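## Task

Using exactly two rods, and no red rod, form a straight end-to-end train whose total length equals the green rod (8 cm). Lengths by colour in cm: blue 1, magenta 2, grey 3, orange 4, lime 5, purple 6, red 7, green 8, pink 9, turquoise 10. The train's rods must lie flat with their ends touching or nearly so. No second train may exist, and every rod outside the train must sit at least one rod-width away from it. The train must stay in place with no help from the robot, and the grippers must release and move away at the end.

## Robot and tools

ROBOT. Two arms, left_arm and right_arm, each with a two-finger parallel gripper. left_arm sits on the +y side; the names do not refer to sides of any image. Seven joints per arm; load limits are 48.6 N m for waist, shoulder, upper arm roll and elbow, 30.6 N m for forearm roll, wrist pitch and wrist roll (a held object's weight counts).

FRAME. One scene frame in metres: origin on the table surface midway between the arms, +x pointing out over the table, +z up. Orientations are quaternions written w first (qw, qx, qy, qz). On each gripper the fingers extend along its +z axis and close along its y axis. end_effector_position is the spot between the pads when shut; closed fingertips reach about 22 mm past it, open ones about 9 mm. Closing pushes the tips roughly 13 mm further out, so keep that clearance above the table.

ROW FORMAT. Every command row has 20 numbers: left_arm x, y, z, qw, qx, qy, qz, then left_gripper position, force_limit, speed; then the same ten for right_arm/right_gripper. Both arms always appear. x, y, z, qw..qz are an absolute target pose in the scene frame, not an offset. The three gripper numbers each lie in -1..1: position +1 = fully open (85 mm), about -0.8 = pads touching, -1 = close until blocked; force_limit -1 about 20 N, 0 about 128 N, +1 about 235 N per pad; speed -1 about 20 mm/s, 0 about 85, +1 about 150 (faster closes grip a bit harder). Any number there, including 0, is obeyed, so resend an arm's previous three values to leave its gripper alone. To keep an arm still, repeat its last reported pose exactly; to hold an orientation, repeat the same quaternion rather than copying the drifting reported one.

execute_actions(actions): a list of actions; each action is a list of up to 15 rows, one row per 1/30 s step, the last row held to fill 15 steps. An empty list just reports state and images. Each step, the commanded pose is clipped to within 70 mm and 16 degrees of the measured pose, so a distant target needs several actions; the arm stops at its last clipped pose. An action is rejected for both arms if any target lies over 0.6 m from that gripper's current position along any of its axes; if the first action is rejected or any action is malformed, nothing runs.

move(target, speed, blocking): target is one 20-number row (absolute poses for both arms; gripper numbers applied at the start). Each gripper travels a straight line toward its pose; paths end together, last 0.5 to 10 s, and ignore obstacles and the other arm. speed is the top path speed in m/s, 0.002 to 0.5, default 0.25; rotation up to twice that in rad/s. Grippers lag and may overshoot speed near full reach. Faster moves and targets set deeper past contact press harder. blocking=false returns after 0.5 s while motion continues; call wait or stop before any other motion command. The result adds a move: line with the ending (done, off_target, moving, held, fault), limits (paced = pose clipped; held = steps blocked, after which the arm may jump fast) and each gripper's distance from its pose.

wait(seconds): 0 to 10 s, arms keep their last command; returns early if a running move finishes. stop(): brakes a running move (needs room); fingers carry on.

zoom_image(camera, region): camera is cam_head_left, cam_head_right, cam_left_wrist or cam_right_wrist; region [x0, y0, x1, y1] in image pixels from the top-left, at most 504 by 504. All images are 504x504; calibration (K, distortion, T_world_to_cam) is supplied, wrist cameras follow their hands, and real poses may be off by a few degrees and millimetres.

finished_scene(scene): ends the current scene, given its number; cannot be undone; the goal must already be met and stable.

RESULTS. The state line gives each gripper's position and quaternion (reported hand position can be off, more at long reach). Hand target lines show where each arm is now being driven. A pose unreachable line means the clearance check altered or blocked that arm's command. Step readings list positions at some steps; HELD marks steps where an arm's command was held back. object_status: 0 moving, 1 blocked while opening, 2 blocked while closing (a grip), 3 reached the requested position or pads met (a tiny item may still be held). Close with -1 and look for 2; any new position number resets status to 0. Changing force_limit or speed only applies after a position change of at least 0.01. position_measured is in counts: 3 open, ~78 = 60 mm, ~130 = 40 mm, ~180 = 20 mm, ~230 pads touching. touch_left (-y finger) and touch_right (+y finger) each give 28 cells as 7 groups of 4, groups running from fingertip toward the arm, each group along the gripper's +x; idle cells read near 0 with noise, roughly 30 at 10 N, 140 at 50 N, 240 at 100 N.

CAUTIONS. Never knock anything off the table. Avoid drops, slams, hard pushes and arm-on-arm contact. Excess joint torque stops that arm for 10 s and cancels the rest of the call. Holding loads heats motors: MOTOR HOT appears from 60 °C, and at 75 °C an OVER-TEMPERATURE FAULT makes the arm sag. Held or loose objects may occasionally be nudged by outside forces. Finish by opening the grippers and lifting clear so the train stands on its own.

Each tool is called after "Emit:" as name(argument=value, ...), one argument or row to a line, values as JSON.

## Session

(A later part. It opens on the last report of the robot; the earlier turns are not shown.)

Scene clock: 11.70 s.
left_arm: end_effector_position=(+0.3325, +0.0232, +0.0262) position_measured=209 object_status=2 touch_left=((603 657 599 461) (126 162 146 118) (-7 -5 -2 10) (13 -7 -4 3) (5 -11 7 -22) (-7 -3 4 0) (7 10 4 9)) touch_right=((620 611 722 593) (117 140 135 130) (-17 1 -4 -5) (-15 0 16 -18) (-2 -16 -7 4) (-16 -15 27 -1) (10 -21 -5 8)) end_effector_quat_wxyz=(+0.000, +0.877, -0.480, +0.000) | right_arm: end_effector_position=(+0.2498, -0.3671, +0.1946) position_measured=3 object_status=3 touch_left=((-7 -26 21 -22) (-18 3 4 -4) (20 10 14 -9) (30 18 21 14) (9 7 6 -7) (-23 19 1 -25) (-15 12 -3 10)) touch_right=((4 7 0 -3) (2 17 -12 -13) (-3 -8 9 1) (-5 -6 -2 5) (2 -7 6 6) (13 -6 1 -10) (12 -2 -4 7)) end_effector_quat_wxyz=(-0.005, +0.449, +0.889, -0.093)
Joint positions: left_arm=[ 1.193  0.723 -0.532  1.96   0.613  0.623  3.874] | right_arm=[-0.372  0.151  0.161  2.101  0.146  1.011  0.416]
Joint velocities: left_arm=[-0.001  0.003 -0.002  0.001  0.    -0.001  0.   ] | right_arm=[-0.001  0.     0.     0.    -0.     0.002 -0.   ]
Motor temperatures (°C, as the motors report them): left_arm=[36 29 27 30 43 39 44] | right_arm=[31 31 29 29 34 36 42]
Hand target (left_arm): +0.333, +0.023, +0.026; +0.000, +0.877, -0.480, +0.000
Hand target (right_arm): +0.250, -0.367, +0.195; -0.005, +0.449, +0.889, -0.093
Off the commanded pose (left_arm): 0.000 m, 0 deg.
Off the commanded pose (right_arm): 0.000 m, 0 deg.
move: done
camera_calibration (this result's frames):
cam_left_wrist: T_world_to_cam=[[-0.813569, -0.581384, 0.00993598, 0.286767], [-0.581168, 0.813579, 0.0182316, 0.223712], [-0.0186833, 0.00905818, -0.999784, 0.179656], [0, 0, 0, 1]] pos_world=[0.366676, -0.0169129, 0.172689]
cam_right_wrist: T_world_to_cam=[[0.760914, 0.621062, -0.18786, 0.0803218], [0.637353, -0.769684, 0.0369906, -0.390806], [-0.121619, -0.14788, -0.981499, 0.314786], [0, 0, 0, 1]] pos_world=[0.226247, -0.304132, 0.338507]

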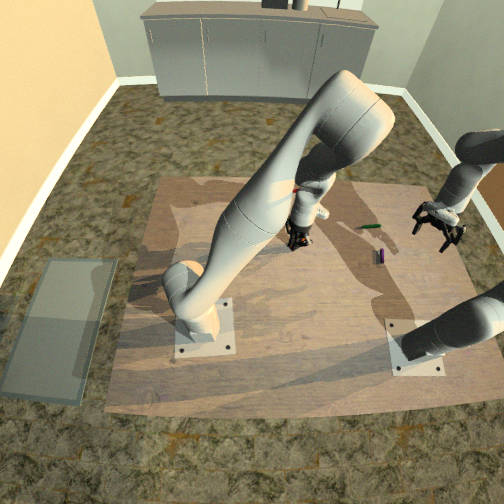

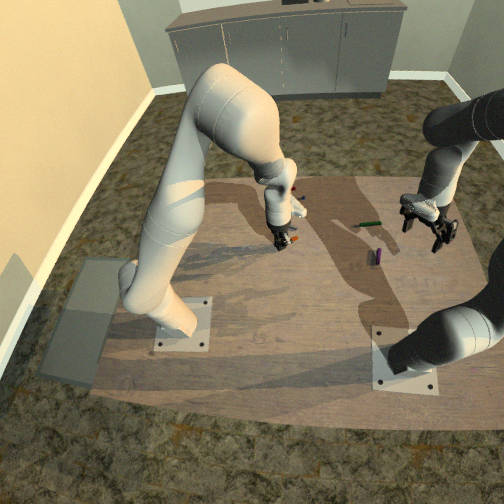

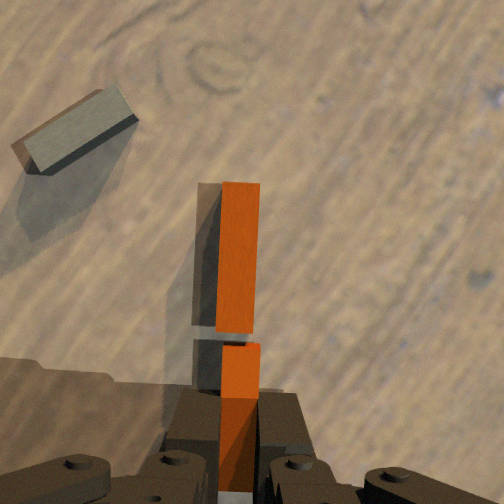

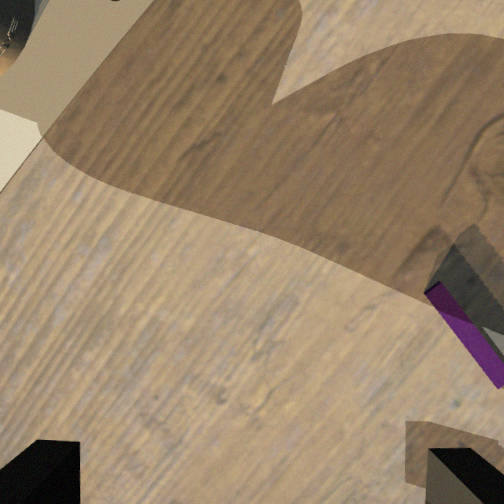

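Emit:
move(
  target=[0.3345,0.0221,0.025,0,0.877,-0.480,0,-1,-0.5,-0.5, 0.2498,-0.3671,0.1946,-0.005,0.449,0.888,-0.093,1,0,0],
  speed=0.02,
)

Emit:
move(
  target=[0.3345,0.0221,0.025,0,0.877,-0.480,0,0.2,-0.5,-0.5, 0.2498,-0.3671,0.1946,-0.005,0.449,0.888,-0.093,1,0,0],
)

Emit:
move(
  target=[0.3345,0.0221,0.12,0,0.877,-0.480,0,0.2,-0.5,-0.5, 0.2498,-0.3671,0.1946,-0.005,0.449,0.888,-0.093,1,0,0],
)

Scene clock: 12.60 s.
left_arm: end_effector_position=(+0.3345, +0.0221, +0.0250) position_measured=209 object_status=2 touch_left=((607 654 597 468) (130 155 136 108) (-7 -9 -4 11) (2 -9 -14 4) (12 -1 0 -2) (-5 9 -2 -10) (3 2 0 5)) touch_right=((624 633 740 586) (99 105 141 147) (-5 -16 12 -11) (-3 22 2 -6) (8 3 -2 -14) (-17 -7 -8 4) (-9 10 -14 -4)) end_effector_quat_wxyz=(+0.000, +0.877, -0.480, +0.000) | right_arm: end_effector_position=(+0.2498, -0.3671, +0.1946) position_measured=3 object_status=3 touch_left=((-1 14 -2 -5) (-29 10 12 12) (-14 15 16 -8) (25 10 17 8) (-5 -2 3 -18) (-23 7 -28 -4) (-6 9 38 0)) touch_right=((9 7 -1 5) (-2 10 -6 2) (-12 2 6 8) (9 -7 2 -3) (6 -5 -5 5) (5 1 -17 -2) (13 0 -5 0)) end_effector_quat_wxyz=(-0.005, +0.449, +0.889, -0.093)
Joint positions: left_arm=[ 1.191  0.728 -0.531  1.953  0.614  0.625  3.874] | right_arm=[-0.372  0.151  0.161  2.101  0.146  1.011  0.416]
Joint velocities: left_arm=[ 0.001  0.     0.    -0.     0.    -0.     0.001] | right_arm=[-0.     0.    -0.     0.    -0.002  0.     0.   ]
Motor temperatures (°C, as the motors report them): left_arm=[36 29 27 30 43 39 44] | right_arm=[31 31 29 29 34 36 42]
Hand target (left_arm): +0.334, +0.022, +0.025; +0.000, +0.877, -0.480, -0.000
Hand target (right_arm): +0.250, -0.367, +0.195; -0.005, +0.449, +0.889, -0.093
Off the commanded pose (left_arm): 0.000 m, 0 deg.
Off the commanded pose (right_arm): 0.000 m, 0 deg.
move: done
camera_calibration (this result's frames):
cam_left_wrist: T_world_to_cam=[[-0.813405, -0.581616, 0.00975124, 0.287735], [-0.581396, 0.813409, 0.0185638, 0.225868], [-0.0187287, 0.00943054, -0.99978, 0.178564], [0, 0, 0, 1]] pos_world=[0.368709, -0.0180555, 0.171526]
cam_right_wrist: T_world_to_cam=[[0.760914, 0.621062, -0.18786, 0.0803218], [0.637352, -0.769684, 0.0369906, -0.390806], [-0.121619, -0.14788, -0.981499, 0.314786], [0, 0, 0, 1]] pos_world=[0.226247, -0.304132, 0.338507]

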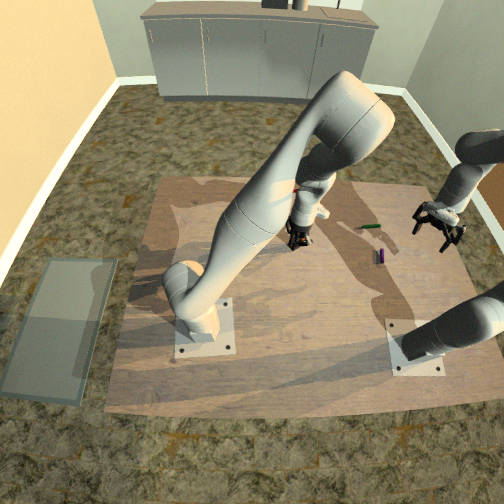

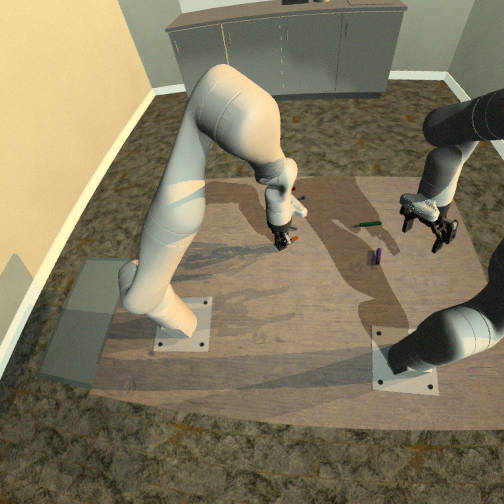

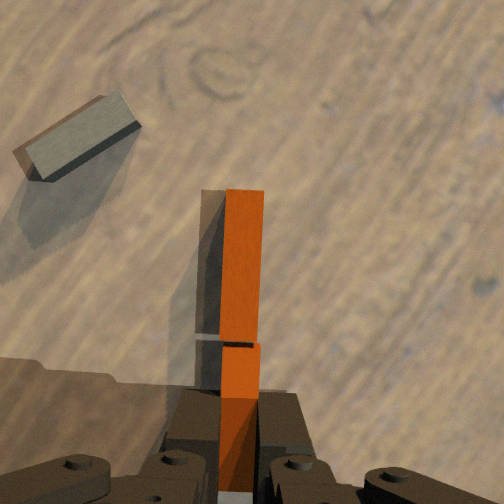

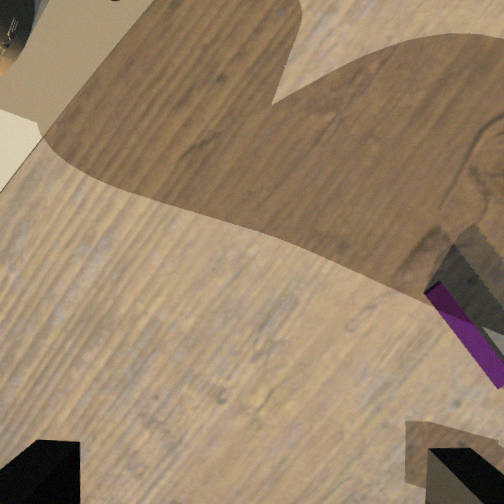

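Scene clock: 13.70 s.
left_arm: end_effector_position=(+0.3345, +0.0221, +0.0250) position_measured=104 object_status=0 touch_left=((2 -1 -3 -9) (1 -6 11 8) (-8 2 -3 1) (9 -4 7 -5) (6 -7 0 -6) (4 8 -3 -8) (-8 7 9 0)) touch_right=((3 -17 -29 3) (-8 -15 -22 4) (-25 15 3 -21) (6 -8 -19 -13) (-5 -15 -1 -15) (14 -6 18 4) (34 -21 -5 -2)) end_effector_quat_wxyz=(+0.000, +0.877, -0.480, +0.000) | right_arm: end_effector_position=(+0.2498, -0.3671, +0.1946) position_measured=3 object_status=3 touch_left=((2 -3 1 16) (8 11 13 2) (-6 15 13 4) (8 7 -1 10) (-3 -2 13 1) (12 -16 -16 7) (1 -14 -2 -25)) touch_right=((5 1 -10 12) (-4 14 -2 -1) (1 -5 4 7) (2 -4 -4 -3) (-2 -2 3 4) (-6 0 -5 -1) (-6 4 -11 -2)) end_effector_quat_wxyz=(-0.005, +0.449, +0.889, -0.093)
Joint positions: left_arm=[ 1.191  0.728 -0.531  1.953  0.614  0.625  3.874] | right_arm=[-0.372  0.151  0.161  2.101  0.146  1.011  0.416]
Joint velocities: left_arm=[ 0. -0.  0. -0. -0. -0. -0.] | right_arm=[ 0.002  0.    -0.    -0.001  0.     0.    -0.   ]
Motor temperatures (°C, as the motors report them): left_arm=[36 29 27 30 43 39 44] | right_arm=[31 31 29 29 34 36 42]
Hand target (left_arm): +0.335, +0.022, +0.025; +0.000, +0.877, -0.480, +0.000
Hand target (right_arm): +0.250, -0.367, +0.195; -0.005, +0.449, +0.889, -0.093
Off the commanded pose (left_arm): 0.000 m, 0 deg.
Off the commanded pose (right_arm): 0.000 m, 0 deg.
move: done
camera_calibration (this result's frames):
cam_left_wrist: T_world_to_cam=[[-0.813395, -0.58163, 0.00973215, 0.287757], [-0.581409, 0.813398, 0.0186203, 0.225856], [-0.0187463, 0.00948732, -0.999779, 0.178551], [0, 0, 0, 1]] pos_world=[0.368722, -0.0180365, 0.171506]
cam_right_wrist: T_world_to_cam=[[0.760915, 0.621062, -0.18786, 0.0803216], [0.637352, -0.769684, 0.0369905, -0.390806], [-0.12162, -0.14788, -0.981499, 0.314786], [0, 0, 0, 1]] pos_world=[0.226247, -0.304132, 0.338507]

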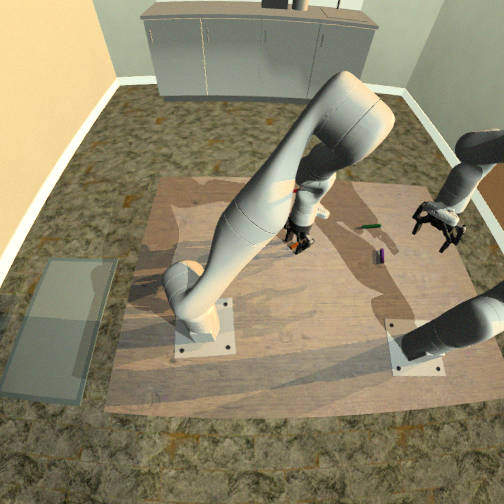

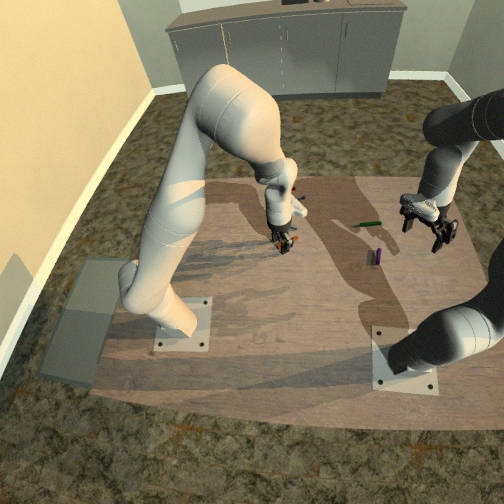

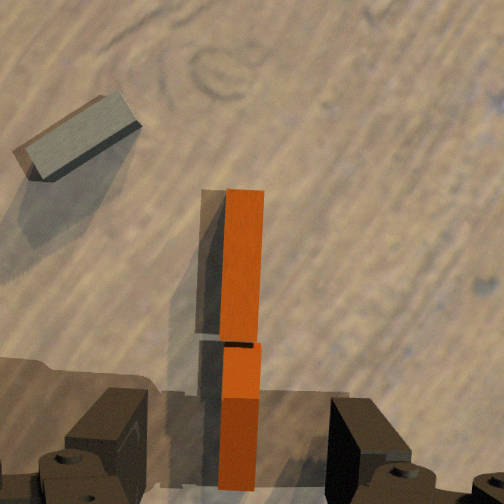

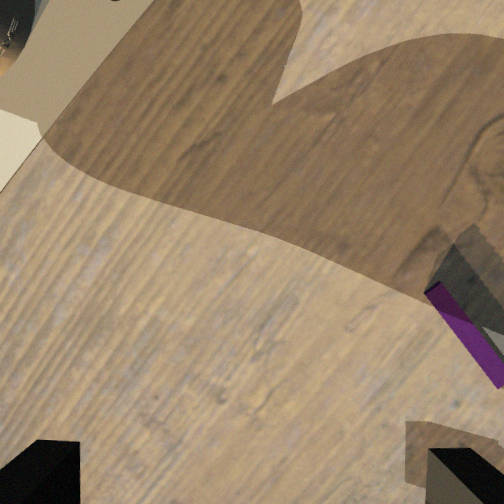

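Scene clock: 14.57 s.
left_arm: end_effector_position=(+0.3349, +0.0222, +0.1197) position_measured=104 object_status=3 touch_left=((3 -1 -11 -4) (0 -2 6 5) (4 -4 -4 3) (-8 1 -7 5) (4 -9 0 -13) (-3 2 10 -8) (5 4 1 3)) touch_right=((-17 -13 -20 21) (21 13 -24 43) (6 35 0 2) (-42 -22 -2 -8) (-9 12 -15 5) (7 5 18 3) (3 0 -2 18)) end_effector_quat_wxyz=(-0.001, +0.877, -0.480, -0.000) | right_arm: end_effector_position=(+0.2498, -0.3671, +0.1946) position_measured=3 object_status=3 touch_left=((1 17 21 1) (14 4 -8 -1) (18 -25 -34 14) (1 8 33 2) (5 4 12 -6) (1 -3 -20 -18) (3 12 -24 -26)) touch_right=((2 1 2 -6) (9 -1 -1 -9) (2 -3 -1 3) (0 -8 2 8) (2 -7 4 5) (12 -1 0 4) (3 4 -8 6)) end_effector_quat_wxyz=(-0.005, +0.449, +0.889, -0.093)
Joint positions: left_arm=[ 1.287  0.555 -0.66   1.87   0.437  0.865  4.024] | right_arm=[-0.372  0.151  0.161  2.101  0.146  1.011  0.416]
Joint velocities: left_arm=[ 0.003 -0.004  0.001  0.001 -0.001 -0.    -0.   ] | right_arm=[ 0.001 -0.    -0.001  0.    -0.001 -0.     0.   ]
Motor temperatures (°C, as the motors report them): left_arm=[36 29 27 30 43 39 44] | right_arm=[31 31 29 29 34 36 42]
Hand target (left_arm): +0.335, +0.022, +0.120; -0.000, +0.877, -0.480, +0.000
Hand target (right_arm): +0.250, -0.367, +0.195; -0.005, +0.449, +0.889, -0.093
Off the commanded pose (left_arm): 0.001 m, 0 deg.
Off the commanded pose (right_arm): 0.000 m, 0 deg.
move: done
camera_calibration (this result's frames):
cam_left_wrist: T_world_to_cam=[[-0.813211, -0.581901, 0.0088771, 0.28727], [-0.581676, 0.813191, 0.0193157, 0.224238], [-0.0184586, 0.0105441, -0.999774, 0.273129], [0, 0, 0, 1]] pos_world=[0.369087, -0.0180654, 0.266186]
cam_right_wrist: T_world_to_cam=[[0.760914, 0.621062, -0.18786, 0.0803218], [0.637352, -0.769684, 0.0369906, -0.390806], [-0.121619, -0.14788, -0.981499, 0.314786], [0, 0, 0, 1]] pos_world=[0.226247, -0.304132, 0.338507]

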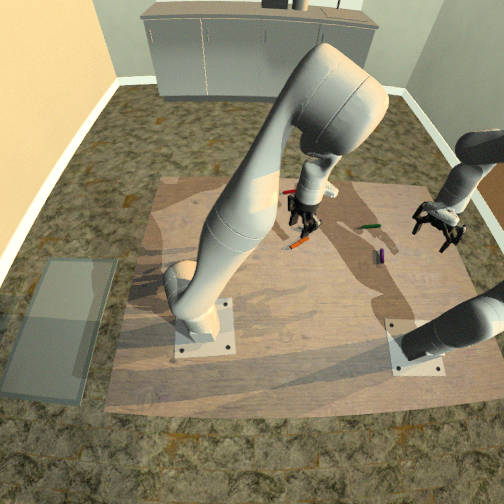

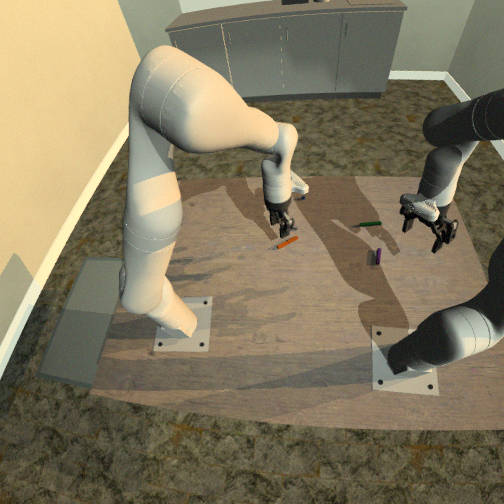

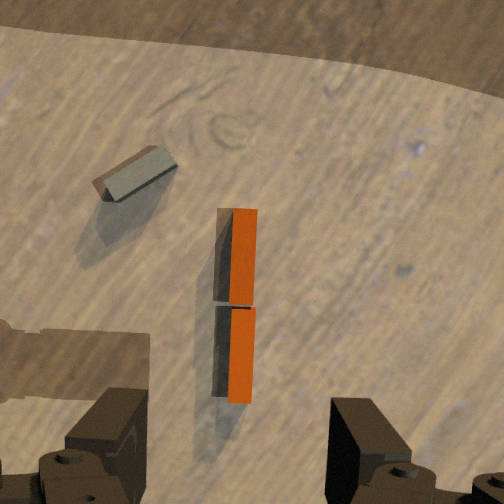

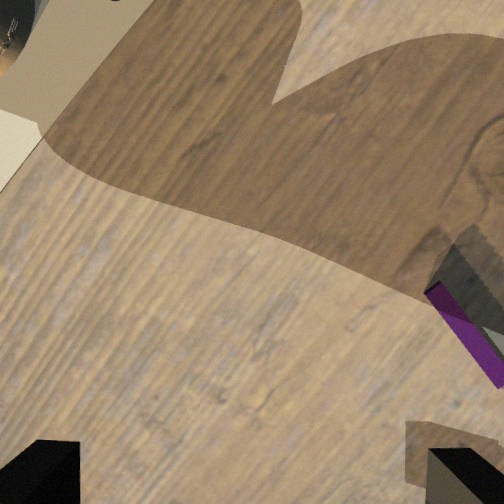

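Emit:
finished_scene(
  scene=1,
)

The scene is finished: the task was done.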